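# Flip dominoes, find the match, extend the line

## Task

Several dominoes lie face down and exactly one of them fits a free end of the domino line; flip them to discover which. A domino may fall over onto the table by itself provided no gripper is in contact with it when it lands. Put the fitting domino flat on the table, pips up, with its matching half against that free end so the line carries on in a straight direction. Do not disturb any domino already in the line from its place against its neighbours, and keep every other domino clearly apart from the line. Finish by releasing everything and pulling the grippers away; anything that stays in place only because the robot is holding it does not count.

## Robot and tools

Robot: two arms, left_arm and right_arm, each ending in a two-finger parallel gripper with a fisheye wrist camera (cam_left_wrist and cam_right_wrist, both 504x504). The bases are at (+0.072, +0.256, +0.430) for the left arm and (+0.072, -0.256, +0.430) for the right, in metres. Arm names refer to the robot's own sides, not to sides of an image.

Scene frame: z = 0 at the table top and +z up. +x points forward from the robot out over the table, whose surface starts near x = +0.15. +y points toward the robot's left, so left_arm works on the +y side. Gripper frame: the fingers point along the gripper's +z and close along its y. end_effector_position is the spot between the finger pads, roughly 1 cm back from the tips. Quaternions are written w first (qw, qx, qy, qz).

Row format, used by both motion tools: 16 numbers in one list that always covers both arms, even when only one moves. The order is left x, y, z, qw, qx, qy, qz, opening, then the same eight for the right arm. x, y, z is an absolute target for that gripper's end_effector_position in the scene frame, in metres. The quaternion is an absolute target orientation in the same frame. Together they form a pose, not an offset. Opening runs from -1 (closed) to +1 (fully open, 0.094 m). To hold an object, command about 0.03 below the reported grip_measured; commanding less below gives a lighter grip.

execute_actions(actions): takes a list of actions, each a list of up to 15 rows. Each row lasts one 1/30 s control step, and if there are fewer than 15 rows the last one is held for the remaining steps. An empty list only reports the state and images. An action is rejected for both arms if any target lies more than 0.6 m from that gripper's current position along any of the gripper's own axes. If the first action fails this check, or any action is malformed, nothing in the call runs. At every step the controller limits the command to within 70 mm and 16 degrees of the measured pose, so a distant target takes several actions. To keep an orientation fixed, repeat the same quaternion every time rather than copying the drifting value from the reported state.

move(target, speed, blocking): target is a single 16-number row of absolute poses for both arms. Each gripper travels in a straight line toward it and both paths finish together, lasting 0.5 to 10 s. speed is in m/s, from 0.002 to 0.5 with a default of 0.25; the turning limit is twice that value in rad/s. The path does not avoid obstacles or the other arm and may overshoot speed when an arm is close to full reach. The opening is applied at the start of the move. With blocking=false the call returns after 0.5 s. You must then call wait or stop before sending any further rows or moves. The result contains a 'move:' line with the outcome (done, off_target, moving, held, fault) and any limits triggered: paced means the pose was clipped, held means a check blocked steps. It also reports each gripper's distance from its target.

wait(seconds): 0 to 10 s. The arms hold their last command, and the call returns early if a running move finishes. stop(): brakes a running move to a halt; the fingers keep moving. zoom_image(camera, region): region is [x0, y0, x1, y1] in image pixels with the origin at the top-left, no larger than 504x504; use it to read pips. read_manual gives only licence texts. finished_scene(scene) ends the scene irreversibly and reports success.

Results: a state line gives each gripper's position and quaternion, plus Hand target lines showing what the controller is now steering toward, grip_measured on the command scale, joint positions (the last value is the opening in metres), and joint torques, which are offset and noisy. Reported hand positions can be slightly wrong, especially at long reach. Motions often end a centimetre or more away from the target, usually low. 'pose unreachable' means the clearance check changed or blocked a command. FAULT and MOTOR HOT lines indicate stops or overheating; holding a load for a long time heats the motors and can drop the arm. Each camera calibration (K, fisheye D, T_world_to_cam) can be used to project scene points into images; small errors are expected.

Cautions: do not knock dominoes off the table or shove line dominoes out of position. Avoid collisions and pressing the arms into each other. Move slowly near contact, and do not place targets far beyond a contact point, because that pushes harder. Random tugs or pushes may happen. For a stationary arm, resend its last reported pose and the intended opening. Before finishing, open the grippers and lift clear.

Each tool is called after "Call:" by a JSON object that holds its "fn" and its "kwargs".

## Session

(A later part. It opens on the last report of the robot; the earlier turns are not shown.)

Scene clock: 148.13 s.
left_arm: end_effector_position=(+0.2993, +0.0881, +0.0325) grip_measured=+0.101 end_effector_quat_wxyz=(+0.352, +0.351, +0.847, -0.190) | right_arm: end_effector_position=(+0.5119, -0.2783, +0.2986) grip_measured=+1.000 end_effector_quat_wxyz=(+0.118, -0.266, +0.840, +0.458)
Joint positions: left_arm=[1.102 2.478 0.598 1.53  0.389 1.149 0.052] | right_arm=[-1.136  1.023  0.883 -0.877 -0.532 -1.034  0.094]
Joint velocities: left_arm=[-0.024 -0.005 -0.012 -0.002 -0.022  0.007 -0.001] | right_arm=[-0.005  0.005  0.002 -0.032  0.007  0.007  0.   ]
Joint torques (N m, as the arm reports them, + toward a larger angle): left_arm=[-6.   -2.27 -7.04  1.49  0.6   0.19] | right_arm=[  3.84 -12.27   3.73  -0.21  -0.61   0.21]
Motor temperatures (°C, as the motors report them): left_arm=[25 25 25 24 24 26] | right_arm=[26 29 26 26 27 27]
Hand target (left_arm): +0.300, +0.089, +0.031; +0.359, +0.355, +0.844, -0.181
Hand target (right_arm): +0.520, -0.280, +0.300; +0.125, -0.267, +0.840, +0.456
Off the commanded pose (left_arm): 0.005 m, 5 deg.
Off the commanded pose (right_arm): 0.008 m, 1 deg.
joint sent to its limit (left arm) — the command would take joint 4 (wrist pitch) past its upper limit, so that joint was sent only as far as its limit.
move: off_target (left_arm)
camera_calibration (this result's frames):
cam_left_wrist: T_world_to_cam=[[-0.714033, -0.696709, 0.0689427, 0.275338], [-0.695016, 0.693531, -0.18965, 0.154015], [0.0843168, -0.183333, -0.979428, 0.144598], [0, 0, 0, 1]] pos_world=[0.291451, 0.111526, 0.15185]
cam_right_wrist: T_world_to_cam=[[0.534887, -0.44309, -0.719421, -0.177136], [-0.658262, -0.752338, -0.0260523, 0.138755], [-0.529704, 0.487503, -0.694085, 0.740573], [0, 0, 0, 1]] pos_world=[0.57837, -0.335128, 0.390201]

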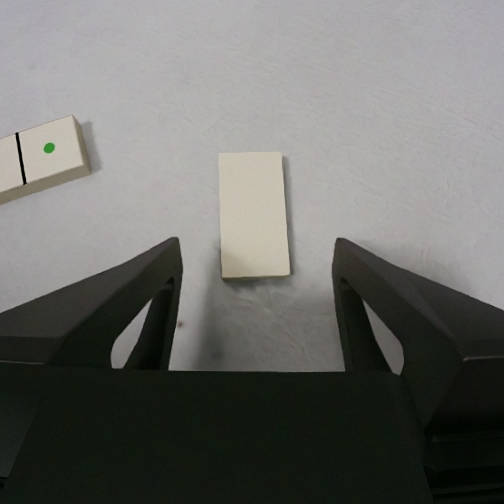

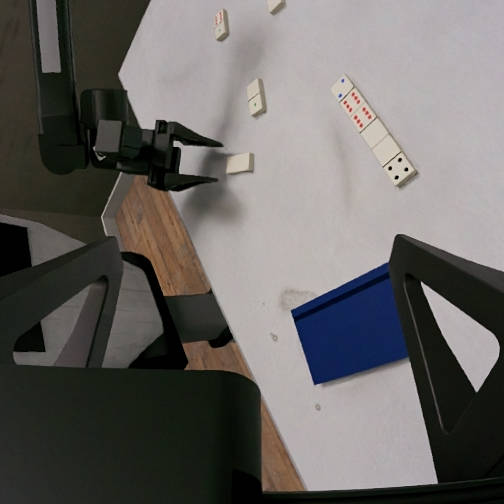

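Call:
{"fn": "execute_actions", "kwargs": {"actions": [[[0.296,0.085,0.022,0.346,0.355,0.857,-0.144,0.1,0.52,-0.28,0.3,0.125,-0.267,0.84,0.456,1]],[[0.296,0.085,0.011,0.346,0.355,0.857,-0.144,0.1,0.52,-0.28,0.3,0.125,-0.267,0.84,0.456,1]]]}}

Scene clock: 154.43 s.
left_arm: end_effector_position=(+0.2982, +0.0846, +0.0120) grip_measured=+0.101 end_effector_quat_wxyz=(+0.333, +0.358, +0.858, -0.159) | right_arm: end_effector_position=(+0.5119, -0.2783, +0.2986) grip_measured=+1.000 end_effector_quat_wxyz=(+0.118, -0.266, +0.840, +0.458)
Joint positions: left_arm=[1.081 2.516 0.646 1.533 0.297 1.156 0.052] | right_arm=[-1.136  1.023  0.883 -0.877 -0.532 -1.034  0.094]
Joint velocities: left_arm=[ 0.015 -0.005  0.002 -0.012 -0.051  0.022 -0.001] | right_arm=[ 0.005 -0.005  0.007 -0.017  0.007 -0.037  0.   ]
Joint torques (N m, as the arm reports them, + toward a larger angle): left_arm=[-6.35 -1.98 -7.04  1.48  0.64  0.21] | right_arm=[  4.17 -12.28   4.02  -0.09  -0.62   0.2 ]
Motor temperatures (°C, as the motors report them): left_arm=[25 25 26 24 24 26] | right_arm=[26 29 26 26 27 27]
Hand target (left_arm): +0.296, +0.085, +0.011; +0.338, +0.360, +0.856, -0.154
Hand target (right_arm): +0.520, -0.280, +0.300; +0.125, -0.267, +0.840, +0.456
Off the commanded pose (left_arm): 0.002 m, 2 deg.
Off the commanded pose (right_arm): 0.008 m, 1 deg.
joint sent to its limit (left arm) — the command would take joint 4 (wrist pitch) past its upper limit, so that joint was sent only as far as its limit.
camera_calibration (this result's frames):
cam_left_wrist: T_world_to_cam=[[-0.705212, -0.708448, 0.027872, 0.272391], [-0.705383, 0.697112, -0.128333, 0.153934], [0.0714876, -0.110163, -0.991339, 0.121735], [0, 0, 0, 1]] pos_world=[0.291973, 0.0990762, 0.132843]
cam_right_wrist: T_world_to_cam=[[0.534887, -0.44309, -0.719421, -0.177136], [-0.658262, -0.752338, -0.0260523, 0.138755], [-0.529704, 0.487503, -0.694085, 0.740573], [0, 0, 0, 1]] pos_world=[0.57837, -0.335128, 0.390201]

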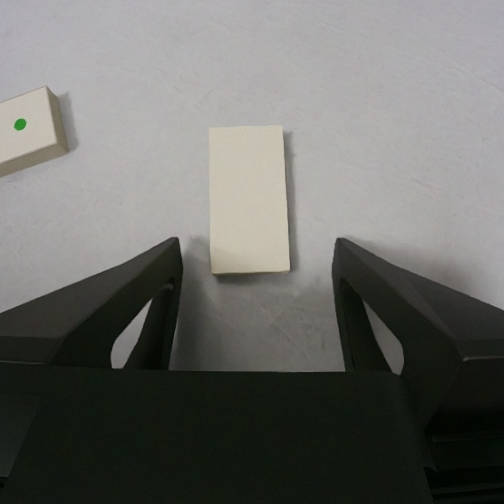

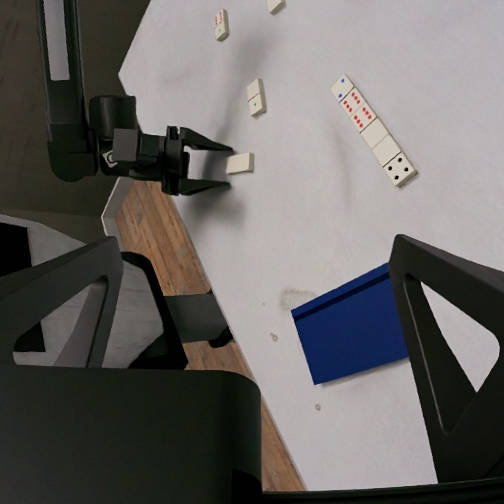

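Call:
{"fn": "execute_actions", "kwargs": {"actions": [[[0.298,0.086,0.007,0.346,0.355,0.857,-0.144,0.1,0.52,-0.28,0.3,0.125,-0.267,0.84,0.456,1]],[[0.298,0.086,0.007,0.346,0.355,0.857,-0.144,-0.52,0.52,-0.28,0.3,0.125,-0.267,0.84,0.456,1]],[[0.30,0.086,0.055,0.32,0.355,0.867,-0.135,-0.52,0.52,-0.28,0.3,0.125,-0.267,0.84,0.456,1]]]}}

Call:
{"fn": "move", "kwargs": {"target": [0.33,0.12,0.11,-0.05,0,0.999,-0.05,-0.52,0.52,-0.28,0.3,0.125,-0.267,0.84,0.456,1], "speed": 0.45}}

Call:
{"fn": "move", "kwargs": {"target": [0.29,0.13,0.08,-0.437,-0.432,0.747,-0.253,-0.52,0.52,-0.28,0.3,0.125,-0.267,0.84,0.456,1], "speed": 0.45}}

Call:
{"fn": "move", "kwargs": {"target": [0.29,0.13,0.048,-0.437,-0.432,0.747,-0.253,-0.52,0.52,-0.28,0.3,0.125,-0.267,0.84,0.456,1], "speed": 0.05}}

Scene clock: 170.37 s.
left_arm: end_effector_position=(+0.3056, +0.0802, +0.0442) grip_measured=-0.490 end_effector_quat_wxyz=(+0.311, +0.368, +0.864, -0.147) | right_arm: end_effector_position=(+0.5119, -0.2783, +0.2986) grip_measured=+1.000 end_effector_quat_wxyz=(+0.118, -0.266, +0.840, +0.458)
Joint positions: left_arm=[0.992 2.449 0.562 1.535 0.163 1.144 0.024] | right_arm=[-1.136  1.023  0.883 -0.877 -0.532 -1.034  0.094]
Joint velocities: left_arm=[ 0.005  0.015 -0.002  0.007  0.022 -0.007 -0.   ] | right_arm=[ 0.015 -0.005  0.007 -0.022  0.095  0.022  0.   ]
Joint torques (N m, as the arm reports them, + toward a larger angle): left_arm=[ -6.9   -4.13 -10.3    1.41   0.36  -0.01] | right_arm=[  3.75 -11.64   4.15  -0.18  -0.61   0.22]
Motor temperatures (°C, as the motors report them): left_arm=[25 25 26 24 24 26] | right_arm=[26 29 26 26 27 27]
Hand target (left_arm): +0.301, +0.086, +0.054; +0.307, +0.364, +0.867, -0.149
Hand target (right_arm): +0.520, -0.280, +0.300; +0.125, -0.267, +0.840, +0.456
Off the commanded pose (left_arm): 0.013 m, 2 deg.
Off the commanded pose (right_arm): 0.008 m, 1 deg.
joint sent to its limit (left arm) — the command would take joint 4 (wrist pitch) past its upper limit, so that joint was sent only as far as its limit.
camera_calibration (this result's frames):
cam_left_wrist: T_world_to_cam=[[-0.712747, -0.701219, 0.016841, 0.275775], [-0.700266, 0.70999, -0.0744394, 0.161358], [0.0402414, -0.0648496, -0.997083, 0.15883], [0, 0, 0, 1]] pos_world=[0.30316, 0.0891157, 0.165734]
cam_right_wrist: T_world_to_cam=[[0.534887, -0.44309, -0.719421, -0.177136], [-0.658262, -0.752338, -0.0260523, 0.138755], [-0.529704, 0.487503, -0.694085, 0.740573], [0, 0, 0, 1]] pos_world=[0.57837, -0.335128, 0.390201]

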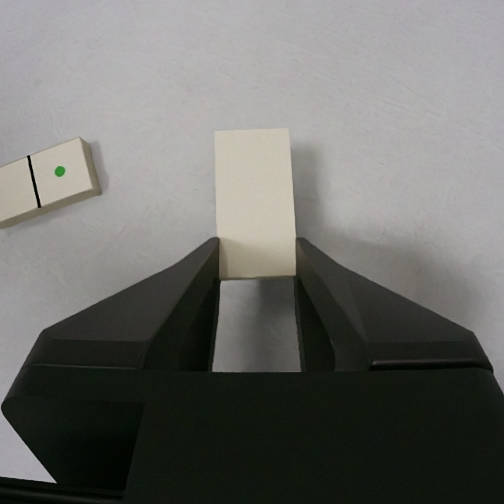

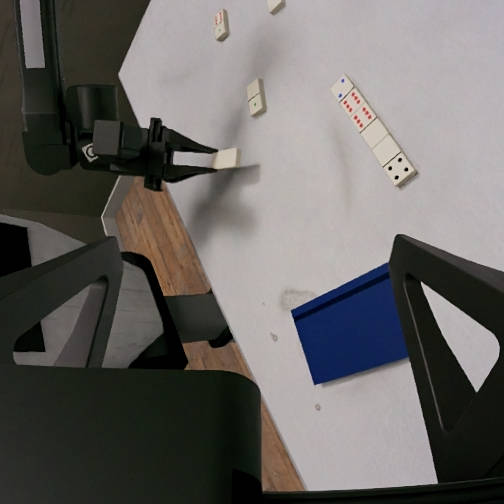

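Scene clock: 172.33 s.
left_arm: end_effector_position=(+0.3243, +0.1252, +0.1078) grip_measured=-0.490 end_effector_quat_wxyz=(-0.051, +0.009, +0.998, -0.044) | right_arm: end_effector_position=(+0.5119, -0.2783, +0.2986) grip_measured=+1.000 end_effector_quat_wxyz=(+0.118, -0.266, +0.840, +0.458)
Joint positions: left_arm=[ 0.696  1.836  0.514  0.425 -0.628 -0.004  0.024] | right_arm=[-1.136  1.023  0.883 -0.877 -0.532 -1.034  0.094]
Joint velocities: left_arm=[-0.015  0.005 -0.012  0.002  0.081 -0.037  0.   ] | right_arm=[ 0.005 -0.005  0.017 -0.002 -0.007  0.007  0.   ]
Joint torques (N m, as the arm reports them, + toward a larger angle): left_arm=[-8.85 -6.56 -3.12 -0.39  0.08  0.02] | right_arm=[  3.89 -12.15   3.93   0.01  -0.59   0.21]
Motor temperatures (°C, as the motors report them): left_arm=[25 25 26 24 24 26] | right_arm=[26 29 26 26 27 27]
Hand target (left_arm): +0.331, +0.123, +0.111; -0.048, +0.004, +0.998, -0.046
Hand target (right_arm): +0.520, -0.280, +0.300; +0.125, -0.267, +0.840, +0.456
Off the commanded pose (left_arm): 0.008 m, 1 deg.
Off the commanded pose (right_arm): 0.008 m, 1 deg.
move: done
camera_calibration (this result's frames):
cam_left_wrist: T_world_to_cam=[[-0.00445119, -0.997695, 0.0677059, 0.12159], [-0.745535, 0.0484345, 0.664704, 0.16505], [-0.666452, -0.0475184, -0.744032, 0.424109], [0, 0, 0, 1]] pos_world=[0.40624, 0.133469, 0.197609]
cam_right_wrist: T_world_to_cam=[[0.534887, -0.44309, -0.719421, -0.177136], [-0.658262, -0.752338, -0.0260523, 0.138755], [-0.529704, 0.487503, -0.694085, 0.740573], [0, 0, 0, 1]] pos_world=[0.57837, -0.335128, 0.390201]

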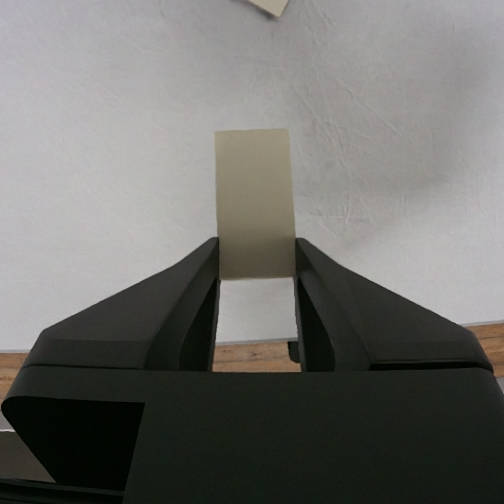

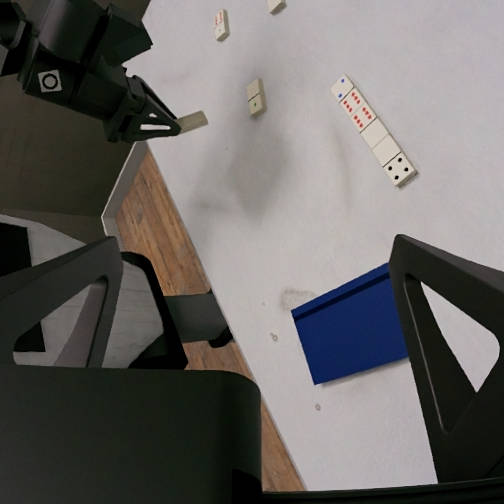

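Scene clock: 174.37 s.
left_arm: end_effector_position=(+0.2974, +0.1300, +0.0833) grip_measured=-0.490 end_effector_quat_wxyz=(+0.423, +0.431, -0.752, +0.266) | right_arm: end_effector_position=(+0.5119, -0.2783, +0.2986) grip_measured=+1.000 end_effector_quat_wxyz=(+0.118, -0.266, +0.840, +0.458)
Joint positions: left_arm=[ 1.126  1.84   0.774 -0.307  0.345 -0.679  0.024] | right_arm=[-1.136  1.023  0.883 -0.877 -0.532 -1.034  0.094]
Joint velocities: left_arm=[ 0.005 -0.005 -0.007 -0.017 -0.051 -0.022  0.   ] | right_arm=[ 0.005 -0.005 -0.012 -0.002 -0.007 -0.037  0.   ]
Joint torques (N m, as the arm reports them, + toward a larger angle): left_arm=[-5.29 -5.89 -4.04 -1.61  0.47  0.03] | right_arm=[  3.89 -12.15   4.03  -0.2   -0.65   0.25]
Motor temperatures (°C, as the motors report them): left_arm=[25 25 26 24 24 26] | right_arm=[26 29 26 26 27 27]
Hand target (left_arm): +0.290, +0.128, +0.084; -0.439, -0.433, +0.743, -0.259
Hand target (right_arm): +0.520, -0.280, +0.300; +0.125, -0.267, +0.840, +0.456
Off the commanded pose (left_arm): 0.008 m, 2 deg.
Off the commanded pose (right_arm): 0.008 m, 1 deg.
move: done
camera_calibration (this result's frames):
cam_left_wrist: T_world_to_cam=[[0.867369, -0.497393, 0.0164938, -0.192178], [0.0358458, 0.0954966, 0.994784, -0.104941], [-0.496374, -0.862253, 0.10066, 0.373189], [0, 0, 0, 1]] pos_world=[0.355692, 0.236217, 0.0699983]
cam_right_wrist: T_world_to_cam=[[0.534887, -0.44309, -0.719421, -0.177136], [-0.658262, -0.752338, -0.0260523, 0.138755], [-0.529704, 0.487503, -0.694085, 0.740573], [0, 0, 0, 1]] pos_world=[0.57837, -0.335128, 0.390201]

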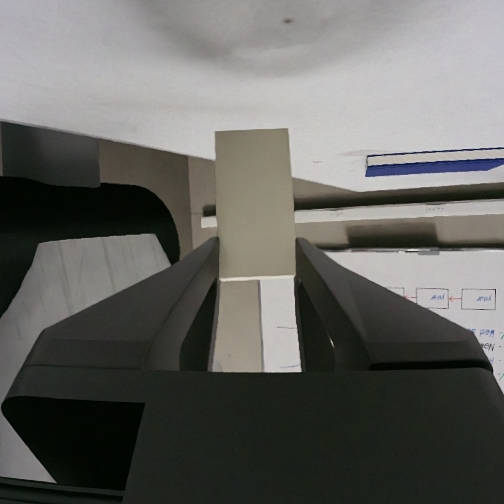

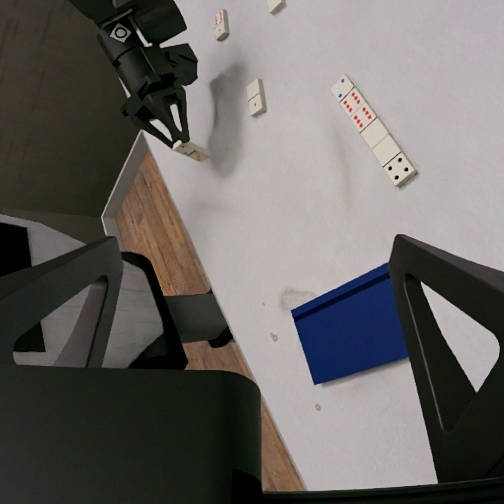

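Scene clock: 175.37 s.
left_arm: end_effector_position=(+0.3000, +0.1291, +0.0509) grip_measured=-0.490 end_effector_quat_wxyz=(+0.423, +0.435, -0.751, +0.260) | right_arm: end_effector_position=(+0.5119, -0.2783, +0.2986) grip_measured=+1.000 end_effector_quat_wxyz=(+0.118, -0.266, +0.840, +0.458)
Joint positions: left_arm=[ 1.147  1.921  0.853 -0.31   0.342 -0.668  0.024] | right_arm=[-1.136  1.023  0.883 -0.877 -0.532 -1.034  0.094]
Joint velocities: left_arm=[-0.005 -0.005  0.012 -0.012 -0.007  0.022  0.001] | right_arm=[-0.005 -0.005  0.002  0.002  0.081 -0.007  0.   ]
Joint torques (N m, as the arm reports them, + toward a larger angle): left_arm=[-4.8  -6.21 -4.36 -1.54  0.21  0.18] | right_arm=[  3.88 -12.51   3.97   0.06  -0.59   0.21]
Motor temperatures (°C, as the motors report them): left_arm=[25 25 26 24 24 26] | right_arm=[26 29 26 26 27 27]
Hand target (left_arm): +0.290, +0.130, +0.049; -0.437, -0.432, +0.747, -0.254
Hand target (right_arm): +0.520, -0.280, +0.300; +0.125, -0.267, +0.840, +0.456
Off the commanded pose (left_arm): 0.010 m, 2 deg.
Off the commanded pose (right_arm): 0.008 m, 1 deg.
move: done
camera_calibration (this result's frames):
cam_left_wrist: T_world_to_cam=[[0.868344, -0.495945, 0.0041171, -0.1942], [0.0436692, 0.0847236, 0.995447, -0.0736917], [-0.494036, -0.864211, 0.0952268, 0.376721], [0, 0, 0, 1]] pos_world=[0.357964, 0.235497, 0.0382818]
cam_right_wrist: T_world_to_cam=[[0.534887, -0.44309, -0.719421, -0.177136], [-0.658262, -0.752338, -0.0260523, 0.138755], [-0.529704, 0.487503, -0.694085, 0.740573], [0, 0, 0, 1]] pos_world=[0.57837, -0.335128, 0.390201]

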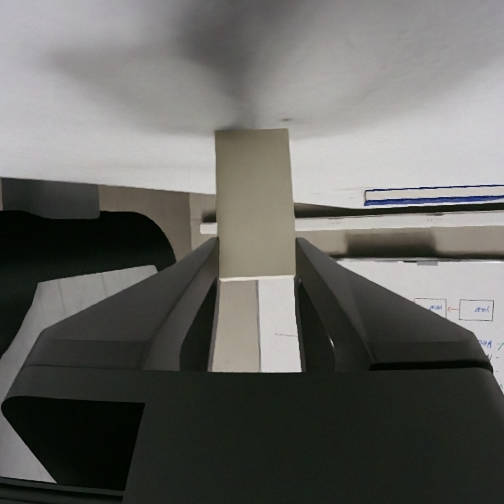

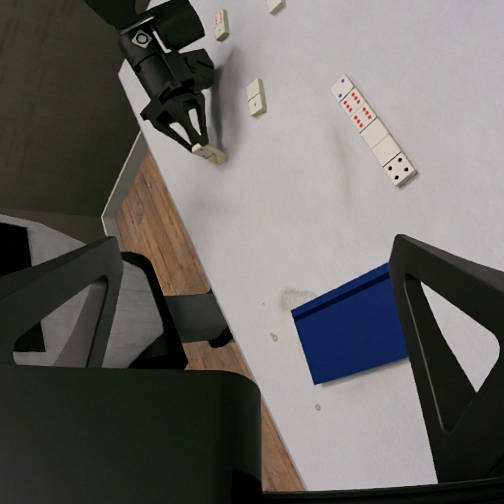

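Call:
{"fn": "execute_actions", "kwargs": {"actions": [[[0.29,0.13,0.045,-0.437,-0.432,0.747,-0.253,-0.52,0.52,-0.28,0.3,0.125,-0.267,0.84,0.456,1]],[[0.29,0.13,0.045,-0.437,-0.432,0.747,-0.253,0.3,0.52,-0.28,0.3,0.125,-0.267,0.84,0.456,1]],[[0.29,0.13,0.09,-0.41,-0.44,0.76,-0.24,0.3,0.52,-0.28,0.3,0.125,-0.267,0.84,0.456,1]]]}}

Scene clock: 182.07 s.
left_arm: end_effector_position=(+0.2908, +0.1299, +0.0867) grip_measured=+0.298 end_effector_quat_wxyz=(+0.416, +0.436, -0.761, +0.240) | right_arm: end_effector_position=(+0.5119, -0.2783, +0.2986) grip_measured=+1.000 end_effector_quat_wxyz=(+0.118, -0.266, +0.840, +0.458)
Joint positions: left_arm=[ 1.105  1.826  0.744 -0.273  0.288 -0.72   0.061] | right_arm=[-1.136  1.023  0.883 -0.877 -0.532 -1.034  0.094]
Joint velocities: left_arm=[-0.005 -0.015 -0.002  0.007  0.037 -0.051  0.001] | right_arm=[ 0.005 -0.024  0.002  0.002 -0.037 -0.066  0.   ]
Joint torques (N m, as the arm reports them, + toward a larger angle): left_arm=[-5.84 -7.68 -6.53 -0.28  0.25  0.01] | right_arm=[  3.36 -12.33   3.92  -0.1   -0.66   0.21]
Motor temperatures (°C, as the motors report them): left_arm=[25 25 26 24 24 26] | right_arm=[26 29 26 26 27 27]
Hand target (left_arm): +0.290, +0.130, +0.090; -0.411, -0.440, +0.762, -0.240
Hand target (right_arm): +0.520, -0.280, +0.300; +0.125, -0.267, +0.840, +0.456
Off the commanded pose (left_arm): 0.003 m, 1 deg.
Off the commanded pose (right_arm): 0.008 m, 1 deg.
camera_calibration (this result's frames):
cam_left_wrist: T_world_to_cam=[[0.857756, -0.513812, -0.0158663, -0.178833], [0.0438206, 0.0423317, 0.998142, -0.103809], [-0.512186, -0.856857, 0.0588258, 0.377049], [0, 0, 0, 1]] pos_world=[0.351064, 0.235585, 0.0785989]
cam_right_wrist: T_world_to_cam=[[0.534887, -0.44309, -0.719421, -0.177136], [-0.658262, -0.752338, -0.0260523, 0.138755], [-0.529704, 0.487503, -0.694085, 0.740573], [0, 0, 0, 1]] pos_world=[0.57837, -0.335128, 0.390201]

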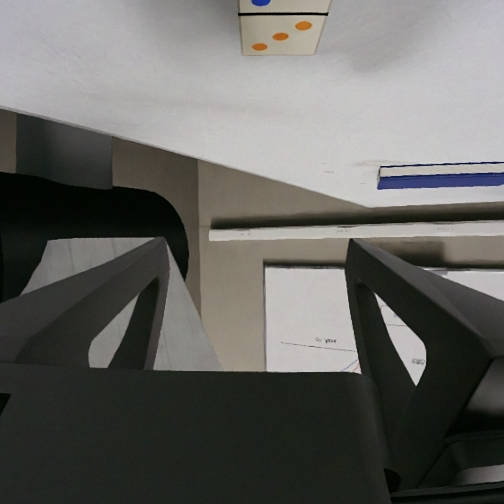

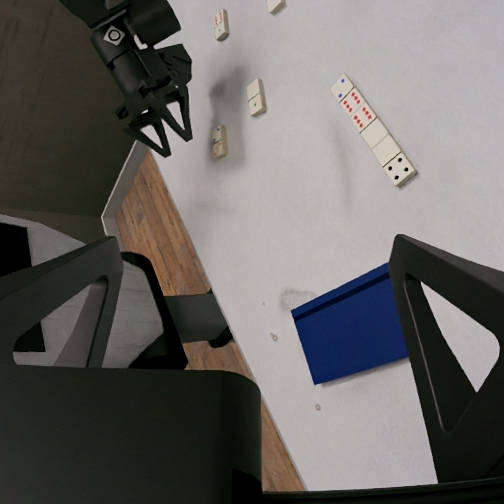

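Call:
{"fn": "move", "kwargs": {"target": [0.298,0.128,0.035,0,-0.5,0.866,0,0.1,0.52,-0.28,0.3,0.125,-0.267,0.84,0.456,1], "speed": 0.3}}

Scene clock: 188.60 s.
left_arm: end_effector_position=(+0.2995, +0.1319, +0.0298) grip_measured=+0.102 end_effector_quat_wxyz=(+0.000, +0.503, -0.865, -0.007) | right_arm: end_effector_position=(+0.5119, -0.2783, +0.2986) grip_measured=+1.000 end_effector_quat_wxyz=(+0.118, -0.266, +0.840, +0.458)
Joint positions: left_arm=[ 0.824  2.164  0.593  0.868 -0.63  -0.887  0.052] | right_arm=[-1.136  1.023  0.883 -0.877 -0.532 -1.034  0.094]
Joint velocities: left_arm=[ 0.015  0.005 -0.007  0.007 -0.022  0.022  0.   ] | right_arm=[-0.015 -0.015 -0.027 -0.012  0.007 -0.022  0.   ]
Joint torques (N m, as the arm reports them, + toward a larger angle): left_arm=[-9.41 -4.2  -6.09  0.88 -0.16  0.16] | right_arm=[  3.24 -12.     3.98   0.01  -0.58   0.23]
Motor temperatures (°C, as the motors report them): left_arm=[25 25 26 24 24 26] | right_arm=[26 29 26 26 27 27]
Hand target (left_arm): +0.297, +0.129, +0.032; +0.002, -0.498, +0.867, +0.004
Hand target (right_arm): +0.520, -0.280, +0.300; +0.125, -0.267, +0.840, +0.456
Off the commanded pose (left_arm): 0.007 m, 1 deg.
Off the commanded pose (right_arm): 0.008 m, 1 deg.
move: done
camera_calibration (this result's frames):
cam_left_wrist: T_world_to_cam=[[0.873709, -0.485431, -0.031463, -0.194211], [-0.379162, -0.720103, 0.581109, 0.192226], [-0.304745, -0.495791, -0.813217, 0.302756], [0, 0, 0, 1]] pos_world=[0.334831, 0.19425, 0.128392]
cam_right_wrist: T_world_to_cam=[[0.534887, -0.44309, -0.719421, -0.177136], [-0.658262, -0.752338, -0.0260523, 0.138755], [-0.529704, 0.487503, -0.694085, 0.740573], [0, 0, 0, 1]] pos_world=[0.57837, -0.335128, 0.390201]

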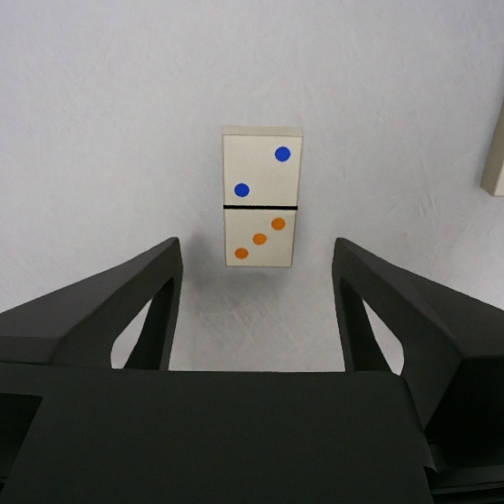

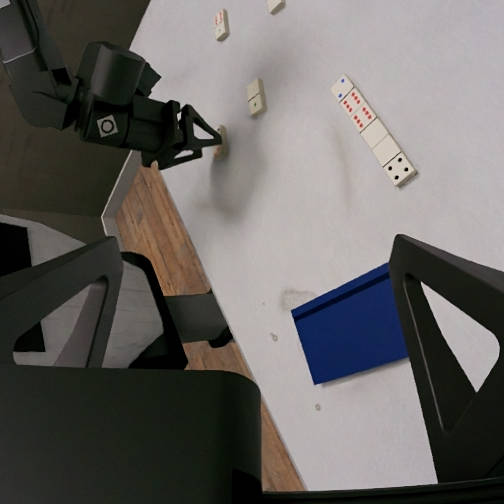

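Call:
{"fn": "execute_actions", "kwargs": {"actions": [[[0.299,0.129,0.02,0,-0.5,0.866,0,0.1,0.52,-0.28,0.3,0.125,-0.267,0.84,0.456,1]],[[0.299,0.129,0.009,0,-0.5,0.866,0,0.1,0.52,-0.28,0.3,0.125,-0.267,0.84,0.456,1]],[[0.299,0.129,0.009,0,-0.5,0.866,0,-0.52,0.52,-0.28,0.3,0.125,-0.267,0.84,0.456,1]],[[0.305,0.129,0.06,0,-0.5,0.866,0,-0.52,0.52,-0.28,0.3,0.125,-0.267,0.84,0.456,1]]]}}

Call:
{"fn": "move", "kwargs": {"target": [0.502,0.068,0.05,0,0.772,0.636,0,-0.52,0.52,-0.33,0.3,0.125,-0.267,0.84,0.456,1], "speed": 0.45}}

Scene clock: 200.33 s.
left_arm: end_effector_position=(+0.3194, +0.1255, +0.0535) grip_measured=-0.490 end_effector_quat_wxyz=(-0.014, +0.504, -0.864, +0.007) | right_arm: end_effector_position=(+0.5119, -0.2783, +0.2986) grip_measured=+1.000 end_effector_quat_wxyz=(+0.118, -0.266, +0.840, +0.458)
Joint positions: left_arm=[ 0.767  2.096  0.565  0.848 -0.659 -0.908  0.024] | right_arm=[-1.136  1.023  0.883 -0.877 -0.532 -1.034  0.094]
Joint velocities: left_arm=[-0.005 -0.005 -0.002 -0.022  0.022 -0.007  0.001] | right_arm=[-0.005 -0.015  0.002  0.002 -0.051 -0.022  0.   ]
Joint torques (N m, as the arm reports them, + toward a larger angle): left_arm=[-8.54 -5.1  -7.4  -0.27 -0.14  0.02] | right_arm=[  4.16 -12.57   4.04  -0.03  -0.64   0.18]
Motor temperatures (°C, as the motors report them): left_arm=[25 25 26 24 24 26] | right_arm=[26 29 26 26 27 27]
Hand target (left_arm): +0.306, +0.130, +0.060; +0.001, -0.499, +0.867, +0.001
Hand target (right_arm): +0.520, -0.280, +0.300; +0.125, -0.267, +0.840, +0.456
Off the commanded pose (left_arm): 0.016 m, 2 deg.
Off the commanded pose (right_arm): 0.008 m, 1 deg.
camera_calibration (this result's frames):
cam_left_wrist: T_world_to_cam=[[0.875757, -0.482703, 0.00686262, -0.216972], [-0.399427, -0.716542, 0.571862, 0.187882], [-0.271122, -0.503553, -0.820321, 0.315482], [0, 0, 0, 1]] pos_world=[0.350594, 0.188755, 0.152843]
cam_right_wrist: T_world_to_cam=[[0.534887, -0.44309, -0.719421, -0.177136], [-0.658262, -0.752338, -0.0260523, 0.138755], [-0.529704, 0.487503, -0.694085, 0.740573], [0, 0, 0, 1]] pos_world=[0.57837, -0.335128, 0.390201]

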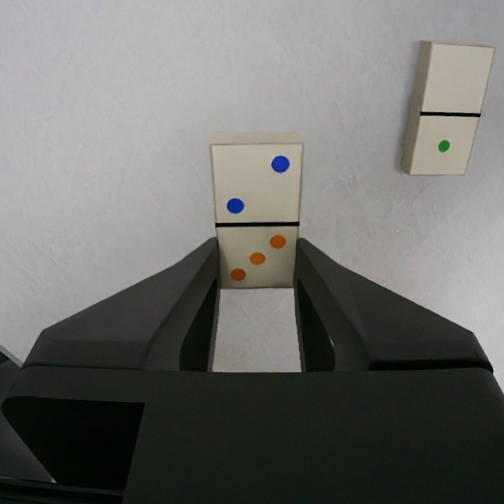

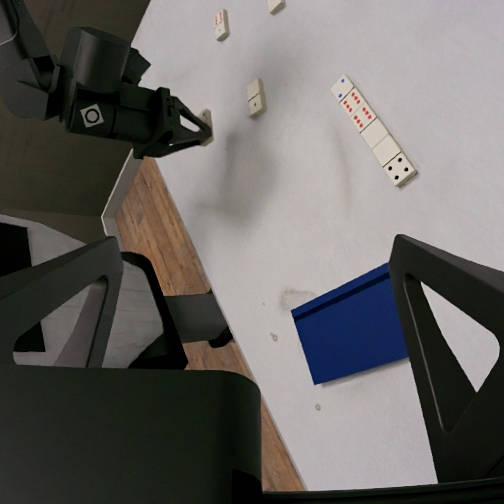

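Scene clock: 204.17 s.
left_arm: end_effector_position=(+0.4942, +0.0701, +0.0389) grip_measured=-0.490 end_effector_quat_wxyz=(-0.006, +0.767, +0.642, +0.002) | right_arm: end_effector_position=(+0.5138, -0.3235, +0.3011) grip_measured=+1.000 end_effector_quat_wxyz=(+0.123, -0.269, +0.838, +0.458)
Joint positions: left_arm=[ 0.662  1.979  1.017  0.171 -0.749  1.774  0.024] | right_arm=[-1.265  1.023  0.954 -1.015 -0.601 -1.175  0.094]
Joint velocities: left_arm=[-0.024 -0.005 -0.007  0.017  0.066  0.022 -0.   ] | right_arm=[-0.005 -0.005 -0.002  0.017 -0.007 -0.007  0.   ]
Joint torques (N m, as the arm reports them, + toward a larger angle): left_arm=[-13.61  -9.12  -0.92  -0.29   0.07   0.17] | right_arm=[  2.26 -12.76   4.79  -0.85  -0.59   0.14]
Motor temperatures (°C, as the motors report them): left_arm=[25 25 26 24 24 26] | right_arm=[26 29 26 26 27 27]
Hand target (left_arm): +0.502, +0.067, +0.047; -0.000, +0.773, +0.635, +0.002
Hand target (right_arm): +0.519, -0.330, +0.301; +0.123, -0.268, +0.840, +0.456
Off the commanded pose (left_arm): 0.014 m, 1 deg.
Off the commanded pose (right_arm): 0.009 m, 0 deg.
move: off_target (left_arm)
camera_calibration (this result's frames):
cam_left_wrist: T_world_to_cam=[[-0.985962, 0.166451, -0.0131212, 0.478633], [0.126094, 0.793813, 0.594947, -0.140131], [0.109445, 0.584941, -0.803658, 0.0579971], [0, 0, 0, 1]] pos_world=[0.483237, -0.00235549, 0.136261]
cam_right_wrist: T_world_to_cam=[[0.543692, -0.440332, -0.714498, -0.201565], [-0.656995, -0.753042, -0.0358488, 0.108067], [-0.522261, 0.488912, -0.698719, 0.763368], [0, 0, 0, 1]] pos_world=[0.579267, -0.380597, 0.393236]

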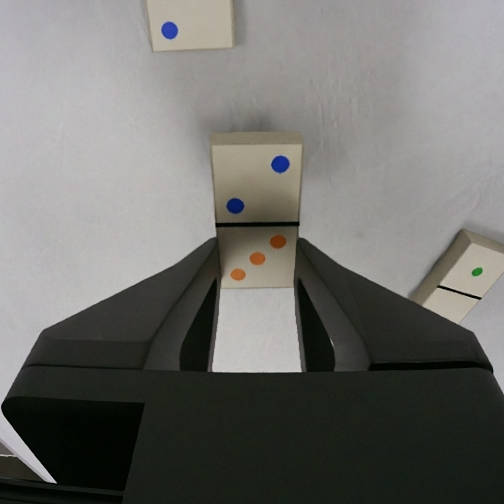

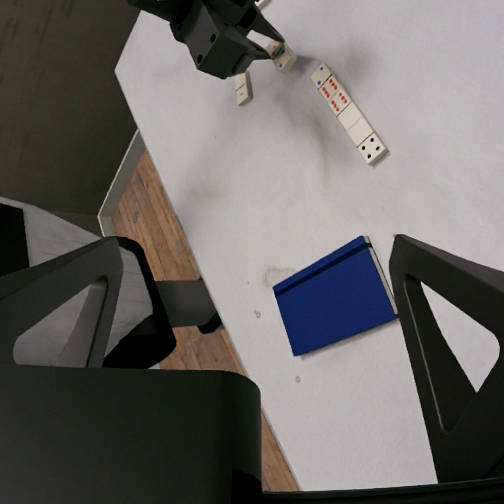

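Call:
{"fn": "move", "kwargs": {"target": [0.511,0.056,0.017,0,0.767,0.642,0,-0.52,0.52,-0.33,0.3,0.125,-0.267,0.84,0.456,1], "speed": 0.05}}

Scene clock: 209.17 s.
left_arm: end_effector_position=(+0.5208, +0.0562, +0.0259) grip_measured=-0.490 end_effector_quat_wxyz=(+0.010, +0.759, +0.651, +0.009) | right_arm: end_effector_position=(+0.5141, -0.3233, +0.3014) grip_measured=+1.000 end_effector_quat_wxyz=(+0.124, -0.268, +0.838, +0.459)
Joint positions: left_arm=[ 0.662  2.019  1.098  0.171 -0.732  1.777  0.024] | right_arm=[-1.265  1.023  0.954 -1.015 -0.604 -1.175  0.094]
Joint velocities: left_arm=[-0.005  0.005 -0.007  0.007 -0.007  0.022 -0.   ] | right_arm=[-0.005 -0.005 -0.002 -0.022 -0.037 -0.022  0.   ]
Joint torques (N m, as the arm reports them, + toward a larger angle): left_arm=[-12.05  -6.61  -0.28  -0.28   0.21   0.18] | right_arm=[  2.12 -12.26   4.78  -0.61  -0.59   0.19]
Motor temperatures (°C, as the motors report them): left_arm=[26 25 26 24 24 26] | right_arm=[26 29 26 26 27 27]
Hand target (left_arm): +0.510, +0.056, +0.017; +0.000, +0.767, +0.642, -0.000
Hand target (right_arm): +0.520, -0.330, +0.300; +0.125, -0.267, +0.840, +0.456
Off the commanded pose (left_arm): 0.013 m, 2 deg.
Off the commanded pose (right_arm): 0.009 m, 0 deg.
move: off_target (left_arm)
camera_calibration (this result's frames):
cam_left_wrist: T_world_to_cam=[[-0.988655, 0.143091, -0.045678, 0.51055], [0.0895077, 0.805453, 0.585862, -0.106068], [0.120623, 0.575127, -0.809122, 0.0476005], [0, 0, 0, 1]] pos_world=[0.50851, -0.014999, 0.123977]
cam_right_wrist: T_world_to_cam=[[0.54365, -0.43929, -0.715171, -0.200791], [-0.658052, -0.751997, -0.0383188, 0.110082], [-0.520973, 0.491451, -0.697899, 0.763558], [0, 0, 0, 1]] pos_world=[0.579393, -0.380676, 0.393505]

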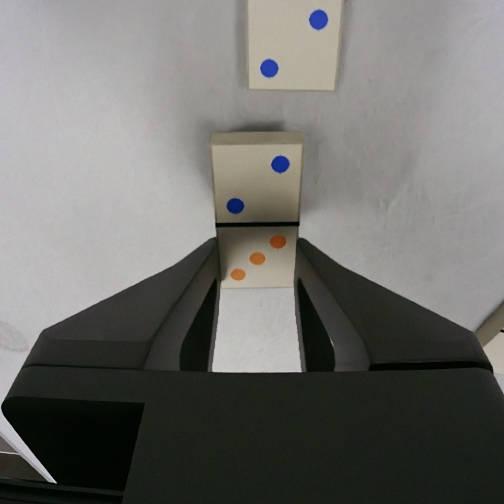

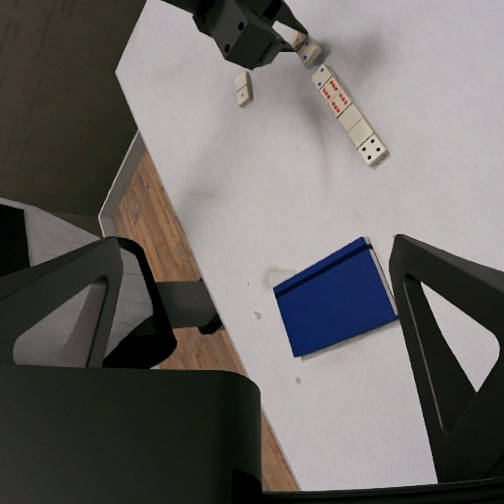

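Call:
{"fn": "execute_actions", "kwargs": {"actions": [[[0.503,0.054,0.014,0,0.767,0.642,0,-0.52,0.52,-0.33,0.3,0.125,-0.267,0.84,0.456,1]],[[0.501,0.052,0.010,0,0.767,0.642,0,-0.52,0.52,-0.33,0.3,0.125,-0.267,0.84,0.456,1]]]}}

Scene clock: 213.13 s.
left_arm: end_effector_position=(+0.5088, +0.0503, +0.0202) grip_measured=-0.490 end_effector_quat_wxyz=(+0.006, +0.765, +0.643, +0.001) | right_arm: end_effector_position=(+0.5141, -0.3233, +0.3014) grip_measured=+1.000 end_effector_quat_wxyz=(+0.124, -0.268, +0.838, +0.459)
Joint positions: left_arm=[ 0.662  2.042  1.098  0.171 -0.73   1.78   0.024] | right_arm=[-1.265  1.023  0.954 -1.015 -0.604 -1.175  0.094]
Joint velocities: left_arm=[ 0.005  0.015  0.002  0.002  0.066 -0.081 -0.   ] | right_arm=[-0.015  0.005 -0.007 -0.002 -0.037 -0.037  0.   ]
Joint torques (N m, as the arm reports them, + toward a larger angle): left_arm=[-12.02  -7.02  -0.95   0.6    0.19   0.16] | right_arm=[  2.36 -12.77   4.93  -0.82  -0.63   0.16]
Motor temperatures (°C, as the motors report them): left_arm=[26 25 25 24 24 26] | right_arm=[26 29 26 26 27 27]
Hand target (left_arm): +0.501, +0.052, +0.011; -0.000, +0.767, +0.642, -0.000
Hand target (right_arm): +0.520, -0.330, +0.300; +0.125, -0.267, +0.840, +0.456
Off the commanded pose (left_arm): 0.013 m, 1 deg.
Off the commanded pose (right_arm): 0.009 m, 0 deg.
camera_calibration (this result's frames):
cam_left_wrist: T_world_to_cam=[[-0.986442, 0.161493, -0.0292082, 0.496883], [0.114581, 0.805138, 0.581914, -0.109595], [0.117492, 0.570678, -0.812725, 0.0497457], [0, 0, 0, 1]] pos_world=[0.496859, -0.0203924, 0.118718]
cam_right_wrist: T_world_to_cam=[[0.54365, -0.43929, -0.715171, -0.200791], [-0.658052, -0.751997, -0.0383188, 0.110082], [-0.520973, 0.491451, -0.697899, 0.763558], [0, 0, 0, 1]] pos_world=[0.579393, -0.380676, 0.393505]

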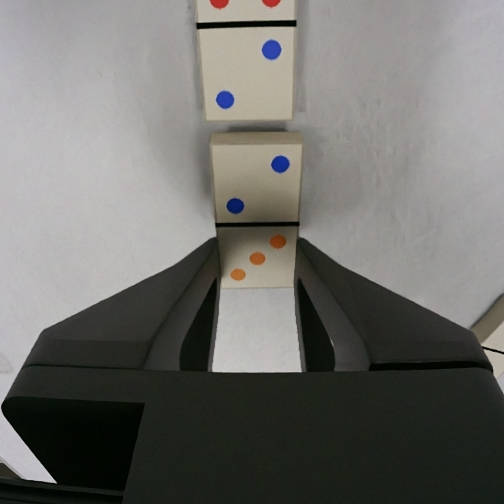

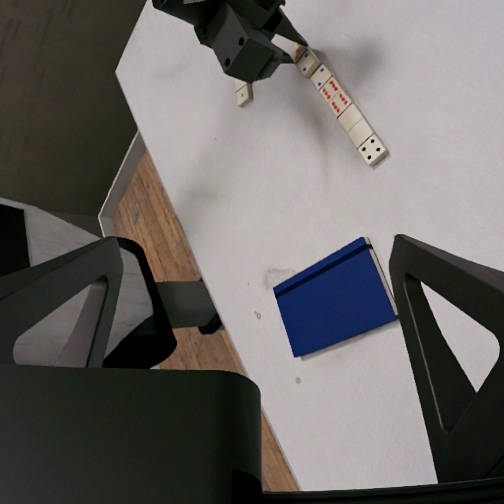

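Call:
{"fn": "execute_actions", "kwargs": {"actions": [[[0.503,0.050,0.006,0,0.762,0.648,0,-0.52,0.52,-0.33,0.3,0.125,-0.267,0.84,0.456,1]]]}}

Scene clock: 216.77 s.
left_arm: end_effector_position=(+0.5092, +0.0487, +0.0169) grip_measured=-0.490 end_effector_quat_wxyz=(+0.005, +0.765, +0.644, +0.001) | right_arm: end_effector_position=(+0.5141, -0.3233, +0.3014) grip_measured=+1.000 end_effector_quat_wxyz=(+0.124, -0.268, +0.838, +0.459)
Joint positions: left_arm=[ 0.664  2.051  1.107  0.171 -0.729  1.781  0.024] | right_arm=[-1.265  1.023  0.954 -1.015 -0.604 -1.175  0.094]
Joint velocities: left_arm=[-0.005 -0.024 -0.017 -0.017 -0.037 -0.022  0.   ] | right_arm=[-0.015 -0.015 -0.017 -0.017  0.037 -0.037  0.   ]
Joint torques (N m, as the arm reports them, + toward a larger angle): left_arm=[-11.91  -6.4   -0.48   0.68   0.21   0.06] | right_arm=[  2.21 -12.59   4.77  -0.87  -0.6    0.16]
Motor temperatures (°C, as the motors report them): left_arm=[26 25 25 24 24 26] | right_arm=[26 29 26 26 27 27]
Hand target (left_arm): +0.503, +0.050, +0.007; +0.000, +0.762, +0.648, -0.000
Hand target (right_arm): +0.520, -0.330, +0.300; +0.125, -0.267, +0.840, +0.456
Off the commanded pose (left_arm): 0.013 m, 1 deg.
Off the commanded pose (right_arm): 0.009 m, 0 deg.
camera_calibration (this result's frames):
cam_left_wrist: T_world_to_cam=[[-0.986564, 0.160891, -0.0283668, 0.497476], [0.11461, 0.805323, 0.581652, -0.106453], [0.116427, 0.570587, -0.812943, 0.0485163], [0, 0, 0, 1]] pos_world=[0.497344, -0.0219932, 0.115471]
cam_right_wrist: T_world_to_cam=[[0.54365, -0.43929, -0.715171, -0.200791], [-0.658052, -0.751997, -0.0383188, 0.110082], [-0.520973, 0.491451, -0.697899, 0.763558], [0, 0, 0, 1]] pos_world=[0.579393, -0.380676, 0.393505]

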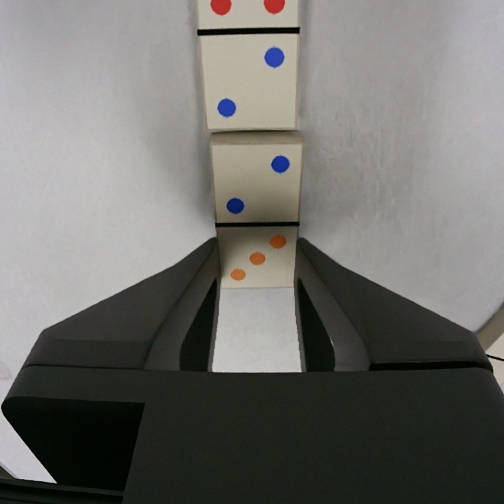

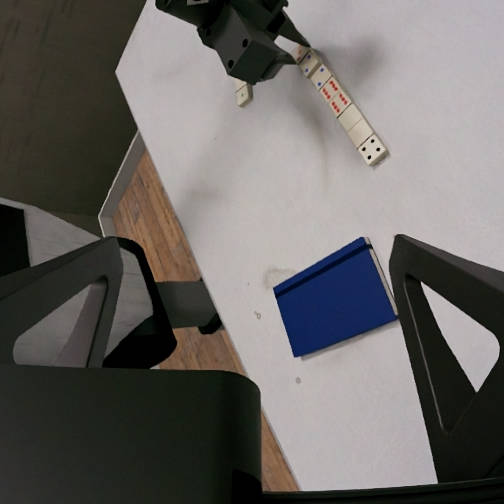

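Call:
{"fn": "execute_actions", "kwargs": {"actions": [[[0.5035,0.0475,0.004,0,0.757,0.654,0,-0.52,0.52,-0.33,0.3,0.125,-0.267,0.84,0.456,1]]]}}

Call:
{"fn": "zoom_image", "kwargs": {"camera": "cam_left_wrist", "region": [170,20,340,240]}}

Scene clock: 220.50 s.
left_arm: end_effector_position=(+0.5101, +0.0467, +0.0146) grip_measured=-0.490 end_effector_quat_wxyz=(+0.005, +0.761, +0.649, +0.001) | right_arm: end_effector_position=(+0.5141, -0.3234, +0.3014) grip_measured=+1.000 end_effector_quat_wxyz=(+0.124, -0.268, +0.838, +0.459)
Joint positions: left_arm=[ 0.664  2.059  1.116  0.171 -0.729  1.768  0.024] | right_arm=[-1.266  1.023  0.954 -1.015 -0.604 -1.175  0.094]
Joint velocities: left_arm=[ 0.005  0.005 -0.012  0.012 -0.051 -0.11  -0.001] | right_arm=[ 0.005 -0.005 -0.022  0.017 -0.037  0.037  0.   ]
Joint torques (N m, as the arm reports them, + toward a larger angle): left_arm=[-11.76  -6.56  -0.48   0.64   0.15   0.04] | right_arm=[  2.91 -12.08   5.    -0.75  -0.62   0.14]
Motor temperatures (°C, as the motors report them): left_arm=[26 25 25 24 24 26] | right_arm=[26 29 26 26 27 27]
Hand target (left_arm): +0.503, +0.048, +0.004; +0.000, +0.757, +0.654, -0.000
Hand target (right_arm): +0.520, -0.330, +0.300; +0.125, -0.267, +0.840, +0.456
Off the commanded pose (left_arm): 0.013 m, 1 deg.
Off the commanded pose (right_arm): 0.009 m, 0 deg.
camera_calibration (this result's frames):
cam_left_wrist: T_world_to_cam=[[-0.988687, 0.147197, -0.0288445, 0.500337], [0.103162, 0.806886, 0.581629, -0.0977913], [0.108888, 0.572073, -0.812942, 0.0514938], [0, 0, 0, 1]] pos_world=[0.499158, -0.0241999, 0.113172]
cam_right_wrist: T_world_to_cam=[[0.543427, -0.439588, -0.715157, -0.200857], [-0.658209, -0.751876, -0.0379955, 0.109985], [-0.521007, 0.49137, -0.69793, 0.763554], [0, 0, 0, 1]] pos_world=[0.579361, -0.380787, 0.393442]

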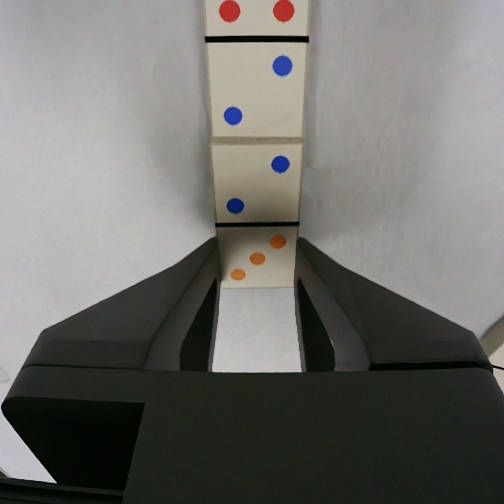

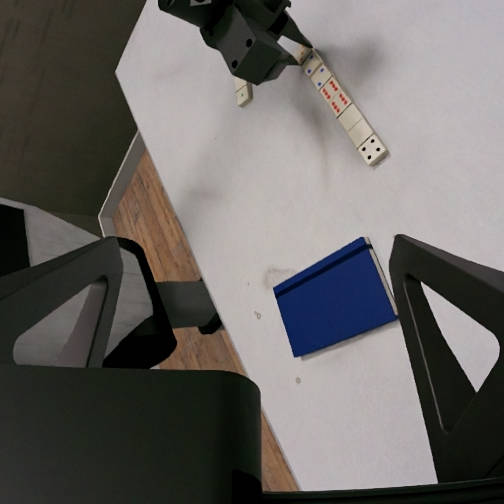

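Region (170, 20, 340, 240) of cam_left_wrist's 504x504 image, scaled by 2.291, with more detail than that image has; it fills the left 389 columns of this view, and the rest is white.

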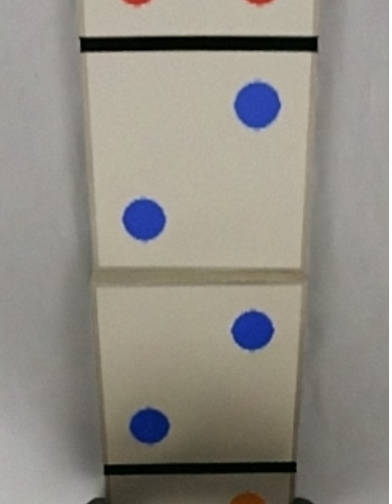

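Aligned; about 1 mm remains.

Call:
{"fn": "execute_actions", "kwargs": {"actions": [[[0.5030,0.0460,0.0028,0,0.757,0.654,0,-0.52,0.52,-0.33,0.3,0.125,-0.267,0.84,0.456,1]]]}}

Call:
{"fn": "zoom_image", "kwargs": {"camera": "cam_left_wrist", "region": [170,20,340,240]}}

Scene clock: 223.30 s.
left_arm: end_effector_position=(+0.5092, +0.0454, +0.0133) grip_measured=-0.490 end_effector_quat_wxyz=(+0.005, +0.761, +0.649, +0.000) | right_arm: end_effector_position=(+0.5141, -0.3234, +0.3014) grip_measured=+1.000 end_effector_quat_wxyz=(+0.124, -0.268, +0.838, +0.459)
Joint positions: left_arm=[ 0.664  2.064  1.119  0.171 -0.729  1.767  0.024] | right_arm=[-1.266  1.023  0.954 -1.015 -0.604 -1.175  0.094]
Joint velocities: left_arm=[-0.015 -0.005 -0.002 -0.002 -0.051 -0.066  0.002] | right_arm=[-0.005 -0.015 -0.022  0.002  0.022 -0.051  0.   ]
Joint torques (N m, as the arm reports them, + toward a larger angle): left_arm=[-12.47  -6.59  -0.46   0.66   0.2   -0.01] | right_arm=[  2.21 -11.94   4.81  -0.7   -0.6    0.13]
Motor temperatures (°C, as the motors report them): left_arm=[26 25 25 24 24 26] | right_arm=[26 29 26 26 27 27]
Hand target (left_arm): +0.503, +0.046, +0.003; +0.000, +0.757, +0.654, -0.000
Hand target (right_arm): +0.520, -0.330, +0.300; +0.125, -0.267, +0.840, +0.456
Off the commanded pose (left_arm): 0.012 m, 1 deg.
Off the commanded pose (right_arm): 0.009 m, 0 deg.
camera_calibration (this result's frames):
cam_left_wrist: T_world_to_cam=[[-0.98865, 0.147707, -0.0274494, 0.499579], [0.104404, 0.806861, 0.581442, -0.0965774], [0.108031, 0.571977, -0.813125, 0.0516555], [0, 0, 0, 1]] pos_world=[0.498412, -0.0254128, 0.11187]
cam_right_wrist: T_world_to_cam=[[0.543427, -0.439588, -0.715157, -0.200857], [-0.658209, -0.751876, -0.0379955, 0.109985], [-0.521007, 0.49137, -0.69793, 0.763554], [0, 0, 0, 1]] pos_world=[0.579361, -0.380787, 0.393442]

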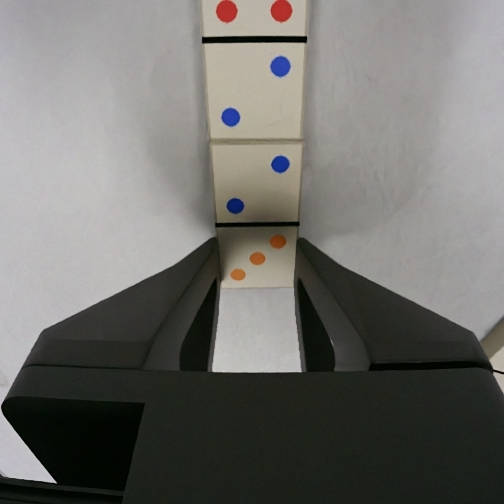

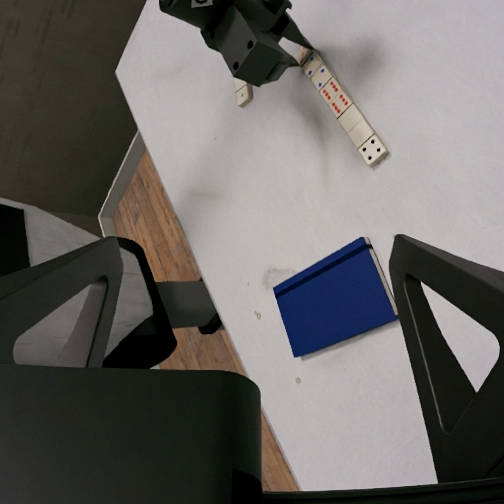

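Region (170, 20, 340, 240) of cam_left_wrist's 504x504 image, scaled by 2.291, with more detail than that image has; it fills the left 389 columns of this view, and the rest is white.

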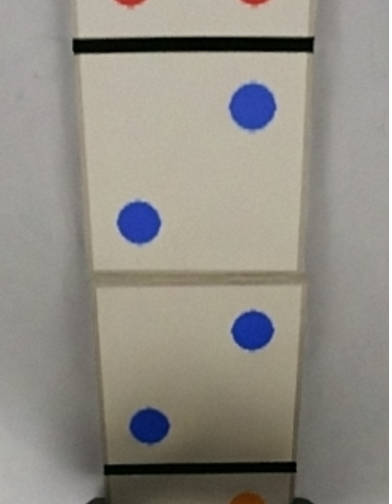

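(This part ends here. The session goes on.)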